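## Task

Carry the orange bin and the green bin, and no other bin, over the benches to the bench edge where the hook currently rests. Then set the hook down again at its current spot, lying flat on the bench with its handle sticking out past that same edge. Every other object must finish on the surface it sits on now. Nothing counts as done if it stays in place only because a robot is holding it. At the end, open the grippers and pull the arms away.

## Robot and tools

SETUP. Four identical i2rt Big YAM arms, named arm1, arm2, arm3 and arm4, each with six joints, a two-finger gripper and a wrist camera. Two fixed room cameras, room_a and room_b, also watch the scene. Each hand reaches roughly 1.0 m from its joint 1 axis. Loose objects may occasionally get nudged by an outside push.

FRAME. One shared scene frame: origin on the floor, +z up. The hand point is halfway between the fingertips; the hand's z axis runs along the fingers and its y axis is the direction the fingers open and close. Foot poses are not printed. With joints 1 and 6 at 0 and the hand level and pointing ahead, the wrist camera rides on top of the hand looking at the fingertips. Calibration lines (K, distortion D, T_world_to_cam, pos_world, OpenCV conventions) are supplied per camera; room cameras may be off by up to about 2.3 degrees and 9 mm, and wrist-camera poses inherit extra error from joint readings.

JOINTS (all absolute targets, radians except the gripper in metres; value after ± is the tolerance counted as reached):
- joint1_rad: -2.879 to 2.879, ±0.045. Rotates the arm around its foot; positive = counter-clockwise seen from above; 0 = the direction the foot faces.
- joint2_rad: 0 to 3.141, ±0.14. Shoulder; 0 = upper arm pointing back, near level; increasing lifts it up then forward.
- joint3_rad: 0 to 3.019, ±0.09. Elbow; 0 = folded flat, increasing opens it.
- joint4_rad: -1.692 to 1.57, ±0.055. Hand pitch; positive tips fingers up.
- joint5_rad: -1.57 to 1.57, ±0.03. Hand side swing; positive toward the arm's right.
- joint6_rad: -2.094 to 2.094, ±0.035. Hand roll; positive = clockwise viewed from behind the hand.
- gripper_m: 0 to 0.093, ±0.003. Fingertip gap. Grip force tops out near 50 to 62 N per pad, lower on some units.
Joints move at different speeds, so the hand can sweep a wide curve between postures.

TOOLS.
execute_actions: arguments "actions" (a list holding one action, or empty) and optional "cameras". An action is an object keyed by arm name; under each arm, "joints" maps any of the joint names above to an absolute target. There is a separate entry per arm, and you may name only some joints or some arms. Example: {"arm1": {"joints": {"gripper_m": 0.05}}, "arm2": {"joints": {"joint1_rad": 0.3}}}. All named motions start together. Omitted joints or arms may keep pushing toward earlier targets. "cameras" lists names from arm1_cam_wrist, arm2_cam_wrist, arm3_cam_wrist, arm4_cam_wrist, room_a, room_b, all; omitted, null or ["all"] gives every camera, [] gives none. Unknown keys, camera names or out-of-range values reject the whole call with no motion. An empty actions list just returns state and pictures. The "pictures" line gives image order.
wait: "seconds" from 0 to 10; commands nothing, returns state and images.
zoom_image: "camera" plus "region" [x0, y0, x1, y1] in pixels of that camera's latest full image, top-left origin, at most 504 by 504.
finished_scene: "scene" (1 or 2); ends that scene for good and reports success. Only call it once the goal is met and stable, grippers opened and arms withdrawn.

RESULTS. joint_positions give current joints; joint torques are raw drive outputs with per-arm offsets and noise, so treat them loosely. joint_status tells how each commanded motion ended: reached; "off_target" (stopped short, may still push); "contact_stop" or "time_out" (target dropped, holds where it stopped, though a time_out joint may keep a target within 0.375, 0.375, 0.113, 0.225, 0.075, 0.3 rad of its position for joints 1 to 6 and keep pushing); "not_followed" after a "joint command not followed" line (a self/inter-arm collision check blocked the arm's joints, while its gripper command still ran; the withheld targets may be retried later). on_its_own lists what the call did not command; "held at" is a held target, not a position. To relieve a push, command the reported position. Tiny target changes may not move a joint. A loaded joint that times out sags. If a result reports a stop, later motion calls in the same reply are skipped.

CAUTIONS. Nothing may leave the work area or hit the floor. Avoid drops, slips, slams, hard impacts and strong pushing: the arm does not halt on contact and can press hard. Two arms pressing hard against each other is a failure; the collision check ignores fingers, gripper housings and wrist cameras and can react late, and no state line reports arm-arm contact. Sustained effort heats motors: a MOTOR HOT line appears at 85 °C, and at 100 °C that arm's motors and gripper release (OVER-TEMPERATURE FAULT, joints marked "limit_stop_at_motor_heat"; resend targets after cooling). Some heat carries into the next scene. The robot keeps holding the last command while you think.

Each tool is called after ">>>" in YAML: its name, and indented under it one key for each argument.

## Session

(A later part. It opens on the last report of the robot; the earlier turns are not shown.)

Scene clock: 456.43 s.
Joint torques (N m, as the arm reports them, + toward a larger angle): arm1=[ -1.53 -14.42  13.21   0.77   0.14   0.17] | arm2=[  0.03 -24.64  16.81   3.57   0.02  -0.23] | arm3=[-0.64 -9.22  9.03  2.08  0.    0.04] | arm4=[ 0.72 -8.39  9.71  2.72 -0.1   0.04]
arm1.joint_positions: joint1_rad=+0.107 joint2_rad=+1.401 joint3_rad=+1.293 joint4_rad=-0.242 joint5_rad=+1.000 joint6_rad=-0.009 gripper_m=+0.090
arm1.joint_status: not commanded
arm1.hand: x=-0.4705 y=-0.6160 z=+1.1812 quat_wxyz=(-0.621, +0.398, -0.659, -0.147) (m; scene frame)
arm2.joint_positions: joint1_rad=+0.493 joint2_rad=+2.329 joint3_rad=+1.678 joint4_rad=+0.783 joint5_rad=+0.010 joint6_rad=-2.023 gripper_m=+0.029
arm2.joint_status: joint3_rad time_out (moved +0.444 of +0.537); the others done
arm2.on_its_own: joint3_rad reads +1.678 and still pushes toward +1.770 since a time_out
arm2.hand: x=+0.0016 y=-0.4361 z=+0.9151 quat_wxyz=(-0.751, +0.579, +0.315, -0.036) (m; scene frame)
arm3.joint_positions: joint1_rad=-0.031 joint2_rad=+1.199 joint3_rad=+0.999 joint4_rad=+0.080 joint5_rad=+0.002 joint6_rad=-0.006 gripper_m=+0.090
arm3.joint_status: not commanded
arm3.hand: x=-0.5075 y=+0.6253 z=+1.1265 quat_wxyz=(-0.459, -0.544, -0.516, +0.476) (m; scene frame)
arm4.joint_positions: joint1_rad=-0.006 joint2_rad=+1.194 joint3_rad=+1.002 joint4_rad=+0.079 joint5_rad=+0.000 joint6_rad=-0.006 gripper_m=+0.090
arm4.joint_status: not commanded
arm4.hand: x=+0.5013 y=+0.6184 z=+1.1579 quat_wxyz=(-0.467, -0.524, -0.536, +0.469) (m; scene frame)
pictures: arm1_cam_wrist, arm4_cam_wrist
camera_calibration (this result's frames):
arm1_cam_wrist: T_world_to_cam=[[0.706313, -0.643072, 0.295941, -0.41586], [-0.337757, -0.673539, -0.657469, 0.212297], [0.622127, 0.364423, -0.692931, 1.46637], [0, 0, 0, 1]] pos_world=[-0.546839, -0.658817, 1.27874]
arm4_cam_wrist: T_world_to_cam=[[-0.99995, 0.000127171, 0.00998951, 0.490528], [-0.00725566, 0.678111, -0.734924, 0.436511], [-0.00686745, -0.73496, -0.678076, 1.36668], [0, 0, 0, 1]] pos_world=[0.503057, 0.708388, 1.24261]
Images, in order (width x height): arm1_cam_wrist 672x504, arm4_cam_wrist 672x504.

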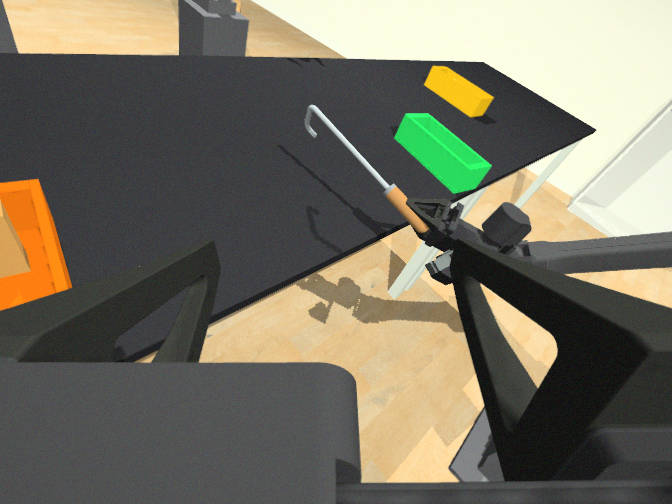

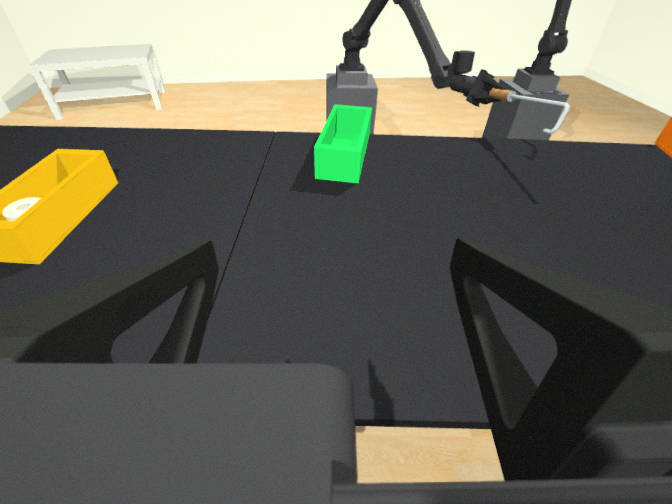

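>>> execute_actions:
  actions: []

Scene clock: 469.83 s.
Joint torques (N m, as the arm reports them, + toward a larger angle): arm1=[ -1.19 -14.17  13.03   0.89   0.1    0.18] | arm2=[  0.12 -24.91  17.02   3.58   0.02  -0.21] | arm3=[-1.04 -8.97  9.01  2.02 -0.04  0.05] | arm4=[ 2.01 -8.9   9.76  2.86 -0.08  0.03]
arm1.joint_positions: joint1_rad=+0.107 joint2_rad=+1.401 joint3_rad=+1.293 joint4_rad=-0.242 joint5_rad=+1.000 joint6_rad=-0.009 gripper_m=+0.090
arm1.joint_status: not commanded
arm1.hand: x=-0.4705 y=-0.6160 z=+1.1812 quat_wxyz=(-0.621, +0.398, -0.659, -0.147) (m; scene frame)
arm2.joint_positions: joint1_rad=+0.493 joint2_rad=+2.329 joint3_rad=+1.678 joint4_rad=+0.783 joint5_rad=+0.010 joint6_rad=-2.023 gripper_m=+0.029
arm2.joint_status: joint3_rad time_out (moved +0.444 of +0.537); the others done
arm2.on_its_own: joint3_rad reads +1.678 and still pushes toward +1.770 since a time_out
arm2.hand: x=+0.0016 y=-0.4361 z=+0.9151 quat_wxyz=(-0.751, +0.579, +0.315, -0.036) (m; scene frame)
arm3.joint_positions: joint1_rad=-0.031 joint2_rad=+1.199 joint3_rad=+0.999 joint4_rad=+0.080 joint5_rad=+0.002 joint6_rad=-0.006 gripper_m=+0.090
arm3.joint_status: not commanded
arm3.hand: x=-0.5075 y=+0.6253 z=+1.1265 quat_wxyz=(-0.459, -0.544, -0.516, +0.476) (m; scene frame)
arm4.joint_positions: joint1_rad=-0.006 joint2_rad=+1.194 joint3_rad=+1.002 joint4_rad=+0.079 joint5_rad=+0.000 joint6_rad=-0.006 gripper_m=+0.090
arm4.joint_status: not commanded
arm4.hand: x=+0.5013 y=+0.6184 z=+1.1579 quat_wxyz=(-0.467, -0.524, -0.536, +0.469) (m; scene frame)
pictures: arm1_cam_wrist, arm2_cam_wrist, arm3_cam_wrist, arm4_cam_wrist, room_a, room_b
camera_calibration (this result's frames):
arm1_cam_wrist: T_world_to_cam=[[0.706313, -0.643072, 0.295941, -0.41586], [-0.337757, -0.673539, -0.657469, 0.212297], [0.622127, 0.364423, -0.692931, 1.46637], [0, 0, 0, 1]] pos_world=[-0.546839, -0.658817, 1.27874]
arm2_cam_wrist: T_world_to_cam=[[-0.310007, -0.341709, 0.887204, -0.96814], [0.949419, -0.160341, 0.269991, -0.312306], [0.0499966, 0.926027, 0.374132, 0.182429], [0, 0, 0, 1]] pos_world=[-0.0127421, -0.549832, 0.875004]
arm3_cam_wrist: T_world_to_cam=[[-0.999087, 0.0407027, -0.0130164, -0.519932], [0.0371859, 0.677994, -0.734126, 0.428528], [-0.0210559, -0.73394, -0.678888, 1.34048], [0, 0, 0, 1]] pos_world=[-0.507168, 0.714454, 1.21786]
arm4_cam_wrist: T_world_to_cam=[[-0.99995, 0.000127171, 0.00998951, 0.490528], [-0.00725566, 0.678111, -0.734924, 0.436511], [-0.00686745, -0.73496, -0.678076, 1.36668], [0, 0, 0, 1]] pos_world=[0.503057, 0.708388, 1.24261]
Images, in order (width x height): arm1_cam_wrist 672x504, arm2_cam_wrist 672x504, arm3_cam_wrist 672x504, arm4_cam_wrist 672x504, room_a 672x504, room_b 672x504.

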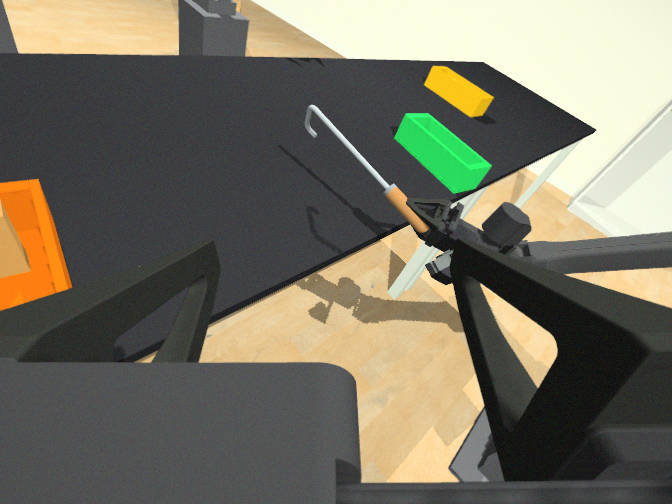

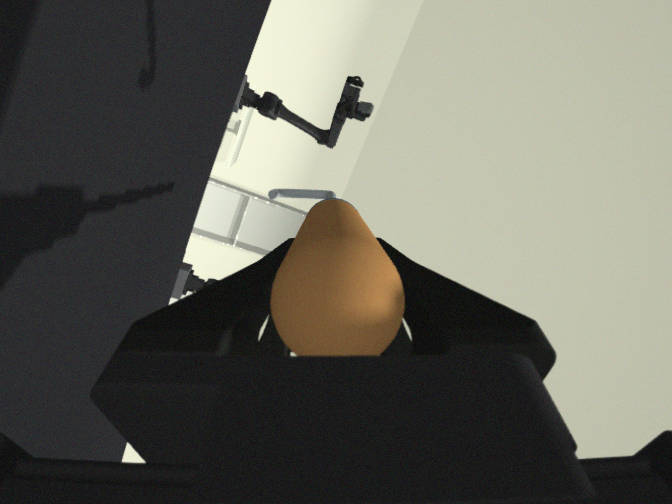

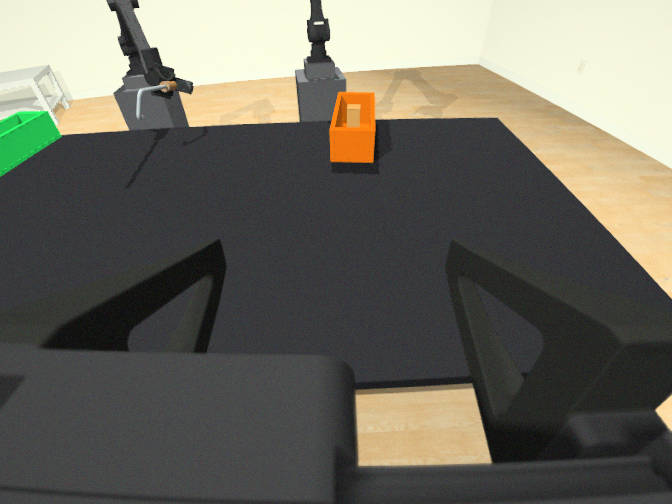

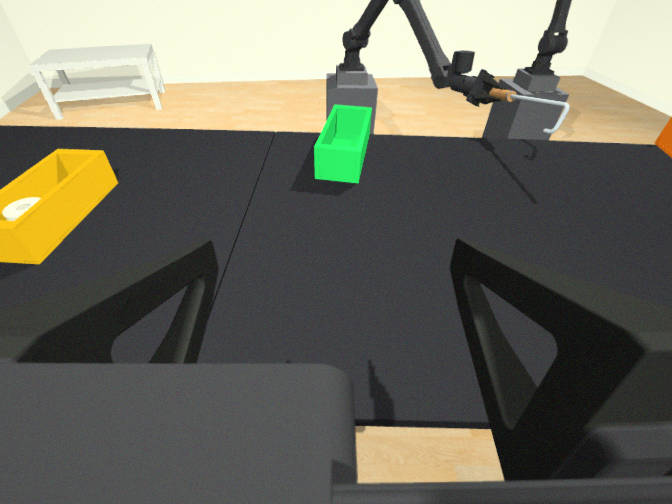

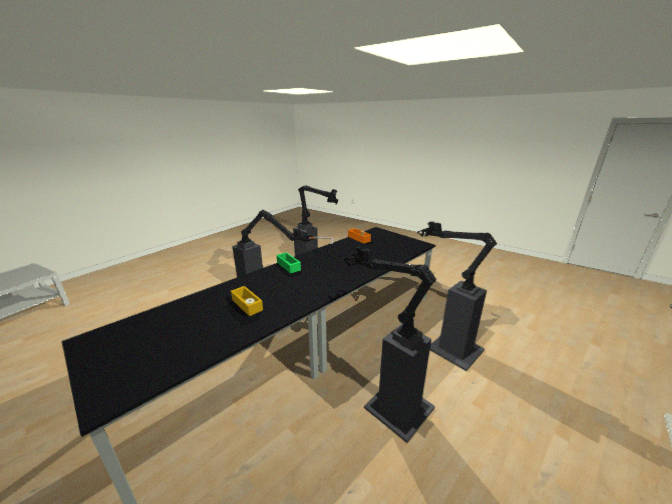

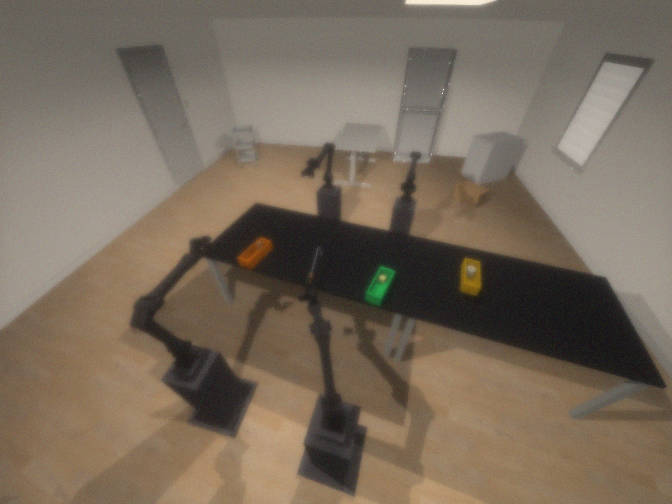

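>>> execute_actions:
  actions:
    - {"arm2":{"joints":{"joint2_rad":2.34,"joint3_rad":1.76,"joint4_rad":0.78}}}
  cameras: ["arm1_cam_wrist","arm4_cam_wrist"]

Scene clock: 482.70 s.
Joint torques (N m, as the arm reports them, + toward a larger angle): arm1=[ -0.58 -14.19  13.19   0.81   0.1    0.16] | arm2=[ -0.26 -23.33  15.82   3.15  -0.01  -0.23] | arm3=[-1.18 -9.42  9.03  2.09 -0.01  0.06] | arm4=[ 1.37 -9.55  9.76  2.58 -0.08  0.1 ]
arm1.joint_positions: joint1_rad=+0.107 joint2_rad=+1.401 joint3_rad=+1.293 joint4_rad=-0.242 joint5_rad=+1.000 joint6_rad=-0.009 gripper_m=+0.090
arm1.joint_status: not commanded
arm1.hand: x=-0.4705 y=-0.6160 z=+1.1812 quat_wxyz=(-0.621, +0.398, -0.659, -0.147) (m; scene frame)
arm2.joint_positions: joint1_rad=+0.493 joint2_rad=+2.389 joint3_rad=+1.678 joint4_rad=+0.764 joint5_rad=+0.010 joint6_rad=-2.024 gripper_m=+0.029
arm2.joint_status: all done
arm2.hand: x=+0.0013 y=-0.4357 z=+0.8586 quat_wxyz=(-0.724, +0.604, +0.330, -0.034) (m; scene frame)
arm3.joint_positions: joint1_rad=-0.031 joint2_rad=+1.199 joint3_rad=+0.999 joint4_rad=+0.080 joint5_rad=+0.002 joint6_rad=-0.006 gripper_m=+0.090
arm3.joint_status: not commanded
arm3.hand: x=-0.5075 y=+0.6253 z=+1.1265 quat_wxyz=(-0.459, -0.544, -0.516, +0.476) (m; scene frame)
arm4.joint_positions: joint1_rad=-0.006 joint2_rad=+1.194 joint3_rad=+1.002 joint4_rad=+0.079 joint5_rad=+0.000 joint6_rad=-0.006 gripper_m=+0.090
arm4.joint_status: not commanded
arm4.hand: x=+0.5013 y=+0.6184 z=+1.1579 quat_wxyz=(-0.467, -0.524, -0.536, +0.469) (m; scene frame)
pictures: arm1_cam_wrist, arm4_cam_wrist
camera_calibration (this result's frames):
arm1_cam_wrist: T_world_to_cam=[[0.706313, -0.643072, 0.295941, -0.41586], [-0.337757, -0.673539, -0.657469, 0.212297], [0.622127, 0.364423, -0.692931, 1.46637], [0, 0, 0, 1]] pos_world=[-0.546839, -0.658817, 1.27874]
arm4_cam_wrist: T_world_to_cam=[[-0.99995, 0.000127171, 0.00998951, 0.490528], [-0.00725566, 0.678111, -0.734924, 0.436511], [-0.00686745, -0.73496, -0.678076, 1.36668], [0, 0, 0, 1]] pos_world=[0.503057, 0.708388, 1.24261]
Images, in order (width x height): arm1_cam_wrist 672x504, arm4_cam_wrist 672x504.

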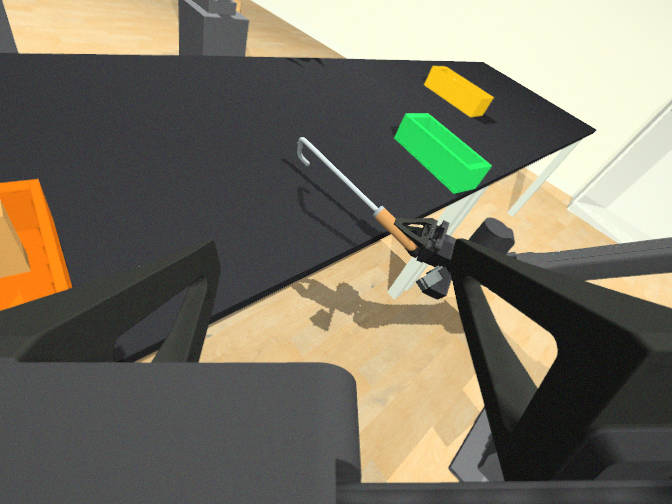

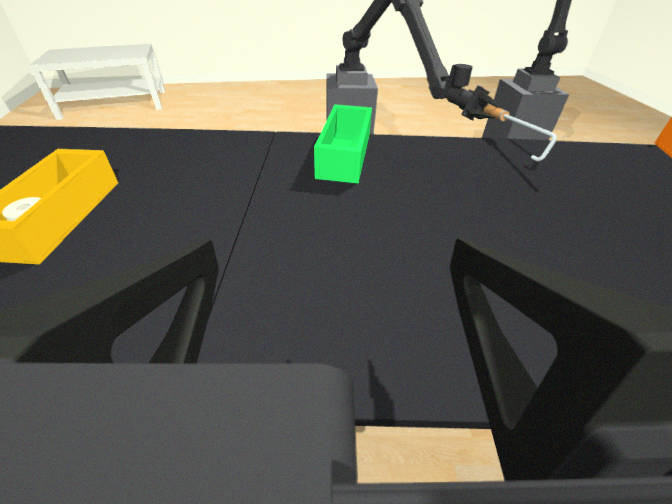

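>>> execute_actions:
  actions:
    - {"arm2":{"joints":{"joint2_rad":2.40,"joint3_rad":1.76,"joint4_rad":0.80}}}
  cameras: ["arm1_cam_wrist","arm4_cam_wrist"]

Scene clock: 487.03 s.
Joint torques (N m, as the arm reports them, + toward a larger angle): arm1=[ -1.11 -14.57  13.     0.86   0.16   0.21] | arm2=[  0.33 -22.06  15.11   4.07   0.12  -0.05] | arm3=[-0.89 -9.3   9.05  2.04  0.    0.04] | arm4=[ 1.06 -8.65  9.83  2.85 -0.15 -0.04]
arm1.joint_positions: joint1_rad=+0.107 joint2_rad=+1.401 joint3_rad=+1.293 joint4_rad=-0.242 joint5_rad=+1.000 joint6_rad=-0.009 gripper_m=+0.090
arm1.joint_status: not commanded
arm1.hand: x=-0.4705 y=-0.6160 z=+1.1812 quat_wxyz=(-0.621, +0.398, -0.659, -0.147) (m; scene frame)
arm2.joint_positions: joint1_rad=+0.492 joint2_rad=+2.438 joint3_rad=+1.683 joint4_rad=+0.764 joint5_rad=+0.007 joint6_rad=-2.040 gripper_m=+0.029
arm2.joint_status: all done
arm2.hand: x=+0.0017 y=-0.4367 z=+0.8199 quat_wxyz=(-0.710, +0.615, +0.343, -0.028) (m; scene frame)
arm3.joint_positions: joint1_rad=-0.031 joint2_rad=+1.199 joint3_rad=+0.999 joint4_rad=+0.080 joint5_rad=+0.002 joint6_rad=-0.006 gripper_m=+0.090
arm3.joint_status: not commanded
arm3.hand: x=-0.5075 y=+0.6253 z=+1.1265 quat_wxyz=(-0.459, -0.544, -0.516, +0.476) (m; scene frame)
arm4.joint_positions: joint1_rad=-0.006 joint2_rad=+1.194 joint3_rad=+1.002 joint4_rad=+0.079 joint5_rad=+0.000 joint6_rad=-0.006 gripper_m=+0.090
arm4.joint_status: not commanded
arm4.hand: x=+0.5013 y=+0.6184 z=+1.1579 quat_wxyz=(-0.467, -0.524, -0.536, +0.469) (m; scene frame)
pictures: arm1_cam_wrist, arm4_cam_wrist
camera_calibration (this result's frames):
arm1_cam_wrist: T_world_to_cam=[[0.706313, -0.643072, 0.295941, -0.41586], [-0.337757, -0.673539, -0.657469, 0.212297], [0.622127, 0.364423, -0.692931, 1.46637], [0, 0, 0, 1]] pos_world=[-0.546839, -0.658817, 1.27874]
arm4_cam_wrist: T_world_to_cam=[[-0.99995, 0.000127171, 0.00998951, 0.490528], [-0.00725566, 0.678111, -0.734924, 0.436511], [-0.00686745, -0.73496, -0.678076, 1.36668], [0, 0, 0, 1]] pos_world=[0.503057, 0.708388, 1.24261]
Images, in order (width x height): arm1_cam_wrist 672x504, arm4_cam_wrist 672x504.

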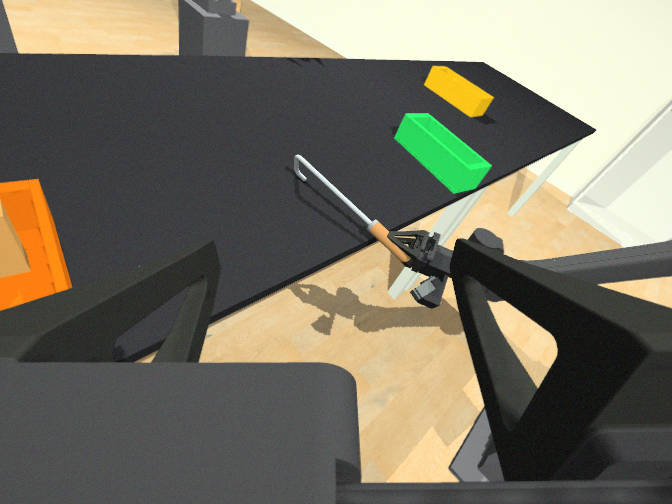

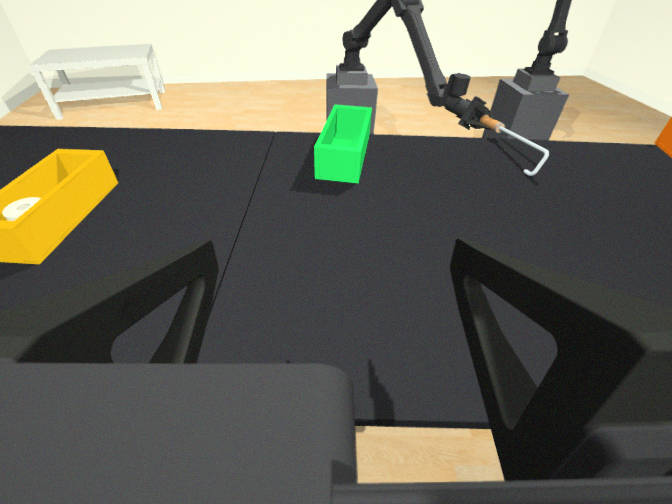

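>>> execute_actions:
  actions:
    - {"arm2":{"joints":{"joint2_rad":2.44,"joint3_rad":1.70,"joint4_rad":0.80,"gripper_m":0.037}}}
  cameras: ["arm1_cam_wrist","arm4_cam_wrist"]

Scene clock: 490.83 s.
Joint torques (N m, as the arm reports them, + toward a larger angle): arm1=[ -1.03 -14.3   13.24   0.75   0.2    0.15] | arm2=[  0.26 -19.53  10.29   3.79   0.08  -0.05] | arm3=[-1.25 -9.08  9.01  2.   -0.02  0.04] | arm4=[ 1.54 -9.43  9.78  2.74 -0.08  0.09]
arm1.joint_positions: joint1_rad=+0.107 joint2_rad=+1.401 joint3_rad=+1.293 joint4_rad=-0.242 joint5_rad=+1.000 joint6_rad=-0.009 gripper_m=+0.090
arm1.joint_status: not commanded
arm1.hand: x=-0.4705 y=-0.6160 z=+1.1812 quat_wxyz=(-0.621, +0.398, -0.659, -0.147) (m; scene frame)
arm2.joint_positions: joint1_rad=+0.492 joint2_rad=+2.444 joint3_rad=+1.683 joint4_rad=+0.769 joint5_rad=+0.008 joint6_rad=-2.041 gripper_m=+0.037
arm2.joint_status: all done
arm2.hand: x=+0.0026 y=-0.4366 z=+0.8160 quat_wxyz=(-0.710, +0.615, +0.343, -0.028) (m; scene frame)
arm3.joint_positions: joint1_rad=-0.031 joint2_rad=+1.199 joint3_rad=+0.999 joint4_rad=+0.080 joint5_rad=+0.002 joint6_rad=-0.006 gripper_m=+0.090
arm3.joint_status: not commanded
arm3.hand: x=-0.5075 y=+0.6253 z=+1.1265 quat_wxyz=(-0.459, -0.544, -0.516, +0.476) (m; scene frame)
arm4.joint_positions: joint1_rad=-0.006 joint2_rad=+1.194 joint3_rad=+1.002 joint4_rad=+0.079 joint5_rad=+0.000 joint6_rad=-0.006 gripper_m=+0.090
arm4.joint_status: not commanded
arm4.hand: x=+0.5013 y=+0.6184 z=+1.1579 quat_wxyz=(-0.467, -0.524, -0.536, +0.469) (m; scene frame)
pictures: arm1_cam_wrist, arm4_cam_wrist
camera_calibration (this result's frames):
arm1_cam_wrist: T_world_to_cam=[[0.706313, -0.643072, 0.295941, -0.41586], [-0.337757, -0.673539, -0.657469, 0.212297], [0.622127, 0.364423, -0.692931, 1.46637], [0, 0, 0, 1]] pos_world=[-0.546839, -0.658817, 1.27874]
arm4_cam_wrist: T_world_to_cam=[[-0.99995, 0.000127171, 0.00998951, 0.490528], [-0.00725566, 0.678111, -0.734924, 0.436511], [-0.00686745, -0.73496, -0.678076, 1.36668], [0, 0, 0, 1]] pos_world=[0.503057, 0.708388, 1.24261]
Images, in order (width x height): arm1_cam_wrist 672x504, arm4_cam_wrist 672x504.

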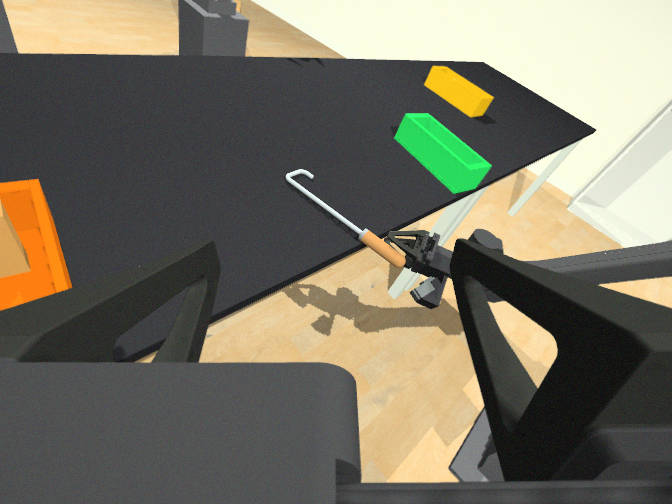

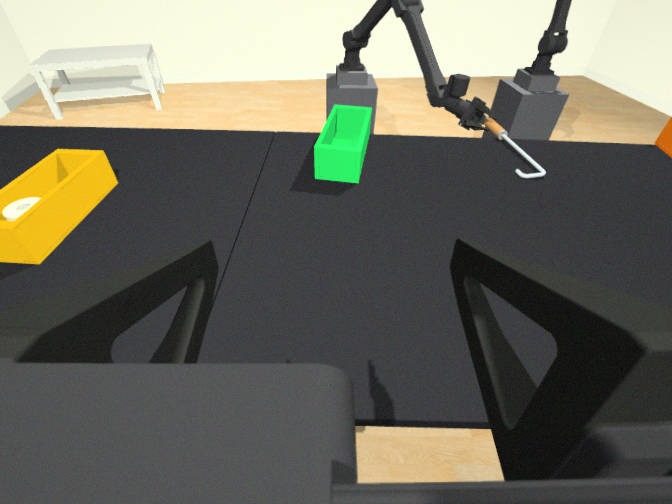

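>>> zoom_image:
  camera: "arm1_cam_wrist"
  region: [270, 150, 470, 320]

Region (270, 150, 470, 320) of arm1_cam_wrist's 672x504 image, scaled by 2.520, with more detail than that image has; it fills the top 428 rows of this view, and the rest is white.

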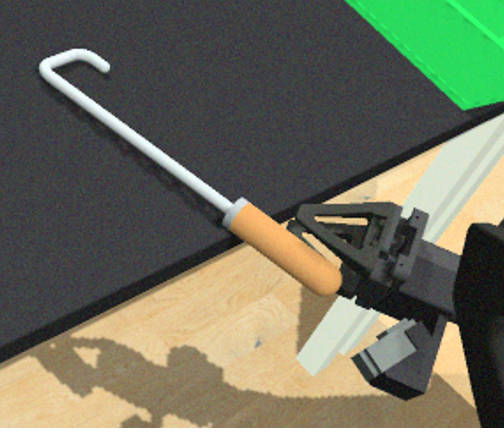

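>>> execute_actions:
  actions:
    - {"arm2":{"joints":{"joint1_rad":0.42}}}
  cameras: ["arm1_cam_wrist"]

>>> execute_actions:
  actions:
    - {"arm2":{"joints":{"joint1_rad":0.40,"joint2_rad":2.2,"joint3_rad":1.6,"joint4_rad":0.3,"joint6_rad":0.0,"gripper_m":0.09}}}

Scene clock: 502.17 s.
Joint torques (N m, as the arm reports them, + toward a larger angle): arm1=[ -1.46 -13.93  13.04   0.8    0.16   0.13] | arm2=[  0.87 -19.44  10.18   3.83   0.07  -0.06] | arm3=[-1.06 -9.22  8.94  2.01  0.    0.03] | arm4=[ 1.23 -8.96  9.65  2.72 -0.1   0.05]
arm1.joint_positions: joint1_rad=+0.107 joint2_rad=+1.401 joint3_rad=+1.293 joint4_rad=-0.242 joint5_rad=+1.000 joint6_rad=-0.009 gripper_m=+0.090
arm1.joint_status: not commanded
arm1.hand: x=-0.4705 y=-0.6160 z=+1.1812 quat_wxyz=(-0.621, +0.398, -0.659, -0.147) (m; scene frame)
arm2.joint_positions: joint1_rad=+0.413 joint2_rad=+2.444 joint3_rad=+1.683 joint4_rad=+0.769 joint5_rad=+0.009 joint6_rad=-2.041 gripper_m=+0.037
arm2.joint_status: all done
arm2.hand: x=+0.0625 y=-0.4028 z=+0.8160 quat_wxyz=(-0.710, +0.628, +0.318, +0.000) (m; scene frame)
arm3.joint_positions: joint1_rad=-0.031 joint2_rad=+1.199 joint3_rad=+0.999 joint4_rad=+0.080 joint5_rad=+0.002 joint6_rad=-0.006 gripper_m=+0.090
arm3.joint_status: not commanded
arm3.hand: x=-0.5075 y=+0.6253 z=+1.1265 quat_wxyz=(-0.459, -0.544, -0.516, +0.476) (m; scene frame)
arm4.joint_positions: joint1_rad=-0.006 joint2_rad=+1.194 joint3_rad=+1.002 joint4_rad=+0.079 joint5_rad=+0.000 joint6_rad=-0.006 gripper_m=+0.090
arm4.joint_status: not commanded
arm4.hand: x=+0.5013 y=+0.6184 z=+1.1579 quat_wxyz=(-0.467, -0.524, -0.536, +0.469) (m; scene frame)
pictures: arm1_cam_wrist
camera_calibration (this result's frames):
arm1_cam_wrist: T_world_to_cam=[[0.706313, -0.643072, 0.295941, -0.41586], [-0.337757, -0.673539, -0.657469, 0.212297], [0.622127, 0.364423, -0.692931, 1.46637], [0, 0, 0, 1]] pos_world=[-0.546839, -0.658817, 1.27874]
Images, in order (width x height): arm1_cam_wrist 672x504.

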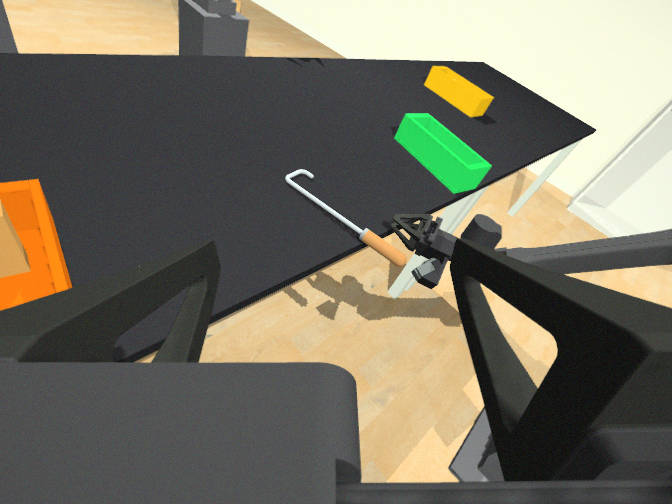

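Scene clock: 504.53 s.
Joint torques (N m, as the arm reports them, + toward a larger angle): arm1=[ -1.55 -14.01  13.06   0.8    0.12   0.13] | arm2=[  0.07 -17.64  10.54   1.48   0.14   0.03] | arm3=[-1.07 -9.25  9.13  2.06 -0.01  0.03] | arm4=[ 0.36 -8.91  9.74  2.9  -0.12  0.  ]
arm1.joint_positions: joint1_rad=+0.107 joint2_rad=+1.401 joint3_rad=+1.293 joint4_rad=-0.242 joint5_rad=+1.000 joint6_rad=-0.009 gripper_m=+0.090
arm1.joint_status: not commanded
arm1.hand: x=-0.4705 y=-0.6160 z=+1.1812 quat_wxyz=(-0.621, +0.398, -0.659, -0.147) (m; scene frame)
arm2.joint_positions: joint1_rad=+0.408 joint2_rad=+2.198 joint3_rad=+1.589 joint4_rad=+0.317 joint5_rad=+0.007 joint6_rad=-0.011 gripper_m=+0.090
arm2.joint_status: all done
arm2.hand: x=+0.0805 y=-0.4276 z=+0.8639 quat_wxyz=(-0.317, +0.685, -0.417, -0.506) (m; scene frame)
arm3.joint_positions: joint1_rad=-0.031 joint2_rad=+1.199 joint3_rad=+0.999 joint4_rad=+0.080 joint5_rad=+0.002 joint6_rad=-0.006 gripper_m=+0.090
arm3.joint_status: not commanded
arm3.hand: x=-0.5075 y=+0.6253 z=+1.1265 quat_wxyz=(-0.459, -0.544, -0.516, +0.476) (m; scene frame)
arm4.joint_positions: joint1_rad=-0.006 joint2_rad=+1.194 joint3_rad=+1.002 joint4_rad=+0.079 joint5_rad=+0.000 joint6_rad=-0.006 gripper_m=+0.090
arm4.joint_status: not commanded
arm4.hand: x=+0.5013 y=+0.6184 z=+1.1579 quat_wxyz=(-0.467, -0.524, -0.536, +0.469) (m; scene frame)
pictures: arm1_cam_wrist, arm2_cam_wrist, arm3_cam_wrist, arm4_cam_wrist, room_a, room_b
camera_calibration (this result's frames):
arm1_cam_wrist: T_world_to_cam=[[0.706313, -0.643072, 0.295941, -0.41586], [-0.337757, -0.673539, -0.657469, 0.212297], [0.622127, 0.364423, -0.692931, 1.46637], [0, 0, 0, 1]] pos_world=[-0.546839, -0.658817, 1.27874]
arm2_cam_wrist: T_world_to_cam=[[0.897063, 0.441271, 0.023616, 0.0883603], [0.364286, -0.708192, -0.604781, 0.196502], [-0.250147, 0.551129, -0.796042, 1.06449], [0, 0, 0, 1]] pos_world=[0.115431, -0.4865, 0.96413]
arm3_cam_wrist: T_world_to_cam=[[-0.999087, 0.0407027, -0.0130164, -0.519932], [0.0371859, 0.677994, -0.734126, 0.428528], [-0.0210559, -0.73394, -0.678888, 1.34048], [0, 0, 0, 1]] pos_world=[-0.507168, 0.714454, 1.21786]
arm4_cam_wrist: T_world_to_cam=[[-0.99995, 0.000127171, 0.00998951, 0.490528], [-0.00725566, 0.678111, -0.734924, 0.436511], [-0.00686745, -0.73496, -0.678076, 1.36668], [0, 0, 0, 1]] pos_world=[0.503057, 0.708388, 1.24261]
Images, in order (width x height): arm1_cam_wrist 672x504, arm2_cam_wrist 672x504, arm3_cam_wrist 672x504, arm4_cam_wrist 672x504, room_a 672x504, room_b 672x504.

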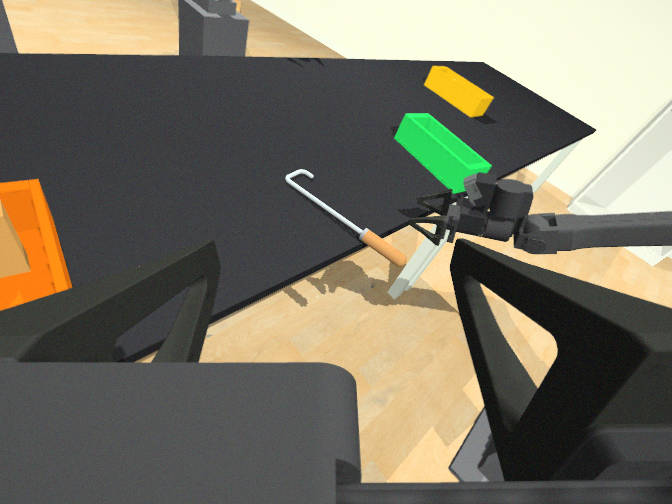

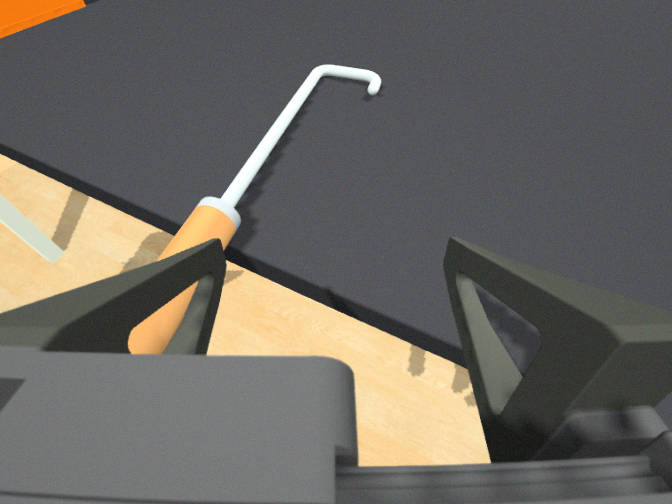

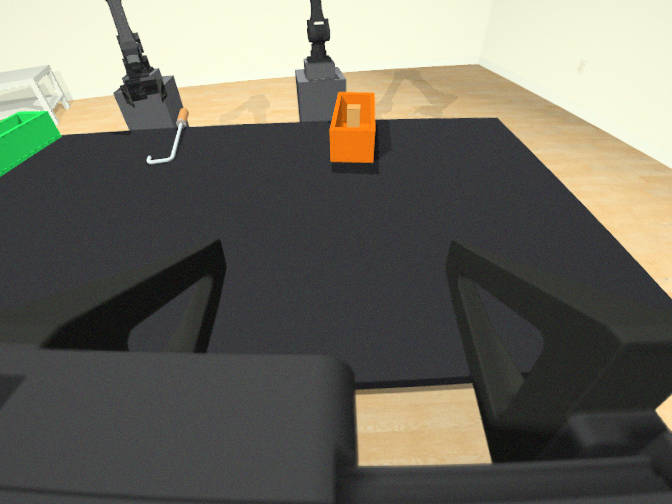

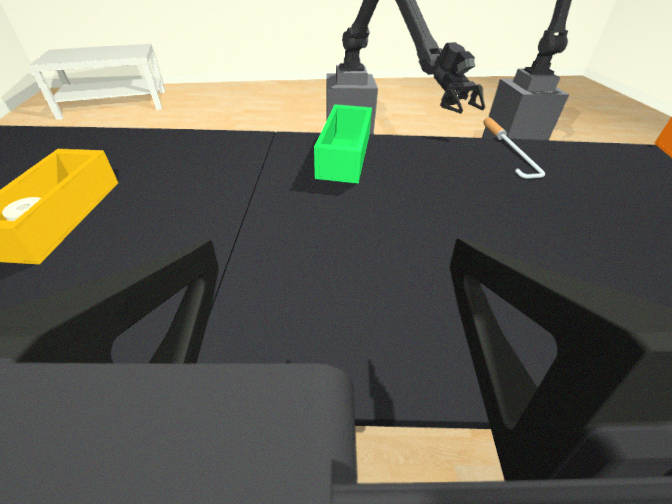

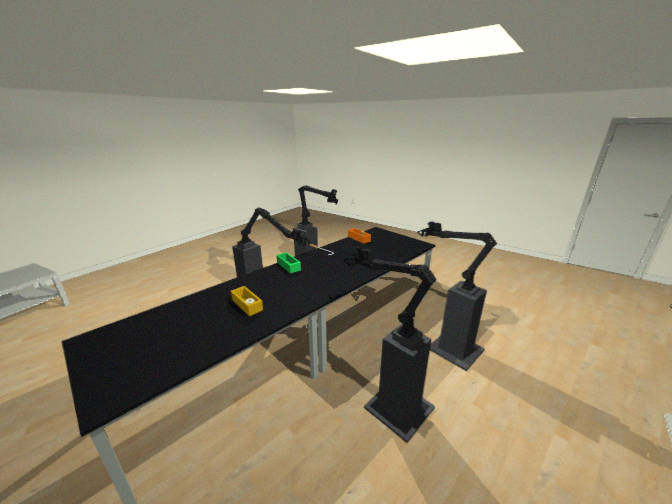

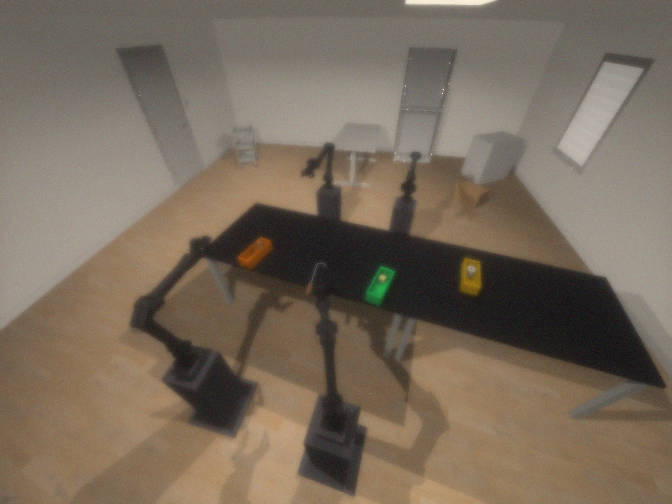

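>>> execute_actions:
  actions:
    - {"arm2":{"joints":{"joint1_rad":0.2,"joint2_rad":1.5,"joint3_rad":1.1}}}
  cameras: ["room_b","arm1_cam_wrist"]

>>> finished_scene:
  scene: 1

Scene clock: 513.40 s.
Joint torques (N m, as the arm reports them, + toward a larger angle): arm1=[ -1.54 -13.82  13.01   0.97   0.17   0.14] | arm2=[ 0.21 -9.56 11.26  2.02 -0.05  0.02] | arm3=[-1.02 -9.29  9.11  2.07  0.02  0.03] | arm4=[ 1.05 -9.36  9.78  2.87 -0.11  0.04]
arm1.joint_positions: joint1_rad=+0.107 joint2_rad=+1.401 joint3_rad=+1.293 joint4_rad=-0.242 joint5_rad=+1.000 joint6_rad=-0.009 gripper_m=+0.090
arm1.joint_status: not commanded
arm1.hand: x=-0.4705 y=-0.6160 z=+1.1812 quat_wxyz=(-0.621, +0.398, -0.659, -0.147) (m; scene frame)
arm2.joint_positions: joint1_rad=+0.205 joint2_rad=+1.497 joint3_rad=+1.092 joint4_rad=+0.310 joint5_rad=+0.011 joint6_rad=-0.008 gripper_m=+0.090
arm2.joint_status: all done
arm2.hand: x=+0.2918 y=-0.5492 z=+1.0947 quat_wxyz=(-0.413, +0.588, -0.449, -0.531) (m; scene frame)
arm3.joint_positions: joint1_rad=-0.031 joint2_rad=+1.199 joint3_rad=+0.999 joint4_rad=+0.080 joint5_rad=+0.002 joint6_rad=-0.006 gripper_m=+0.090
arm3.joint_status: not commanded
arm3.hand: x=-0.5075 y=+0.6253 z=+1.1265 quat_wxyz=(-0.459, -0.544, -0.516, +0.476) (m; scene frame)
arm4.joint_positions: joint1_rad=-0.006 joint2_rad=+1.194 joint3_rad=+1.002 joint4_rad=+0.079 joint5_rad=+0.000 joint6_rad=-0.006 gripper_m=+0.090
arm4.joint_status: not commanded
arm4.hand: x=+0.5013 y=+0.6184 z=+1.1579 quat_wxyz=(-0.467, -0.524, -0.536, +0.469) (m; scene frame)
pictures: arm1_cam_wrist, room_b
camera_calibration (this result's frames):
arm1_cam_wrist: T_world_to_cam=[[0.706313, -0.643072, 0.295941, -0.41586], [-0.337757, -0.673539, -0.657469, 0.212297], [0.622127, 0.364423, -0.692931, 1.46637], [0, 0, 0, 1]] pos_world=[-0.546839, -0.658817, 1.27874]
Images, in order (width x height): arm1_cam_wrist 672x504, room_b 672x504.

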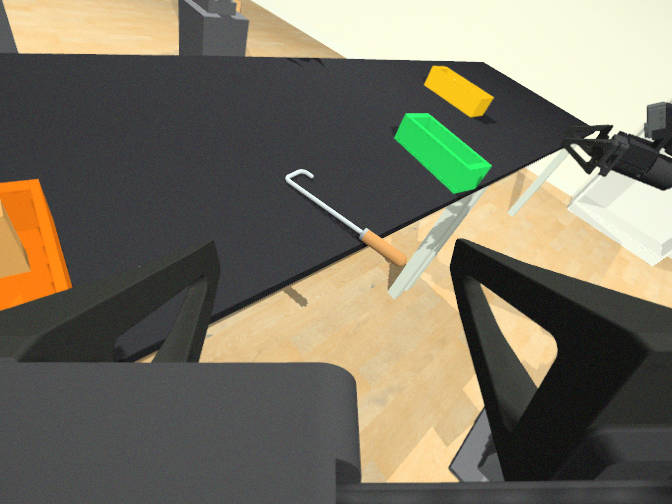

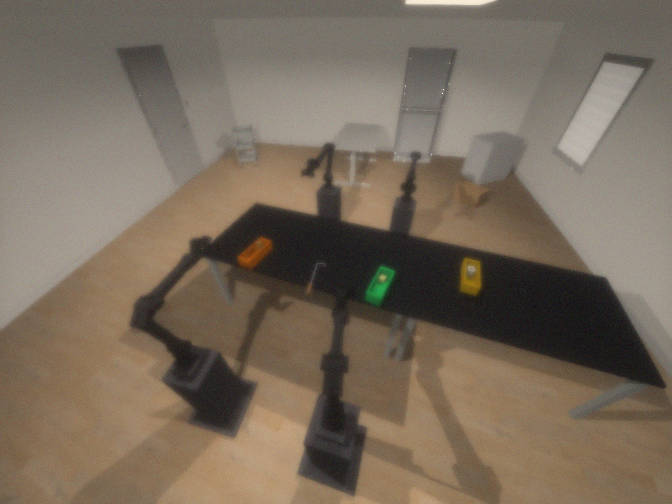

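The scene is finished: the task was done.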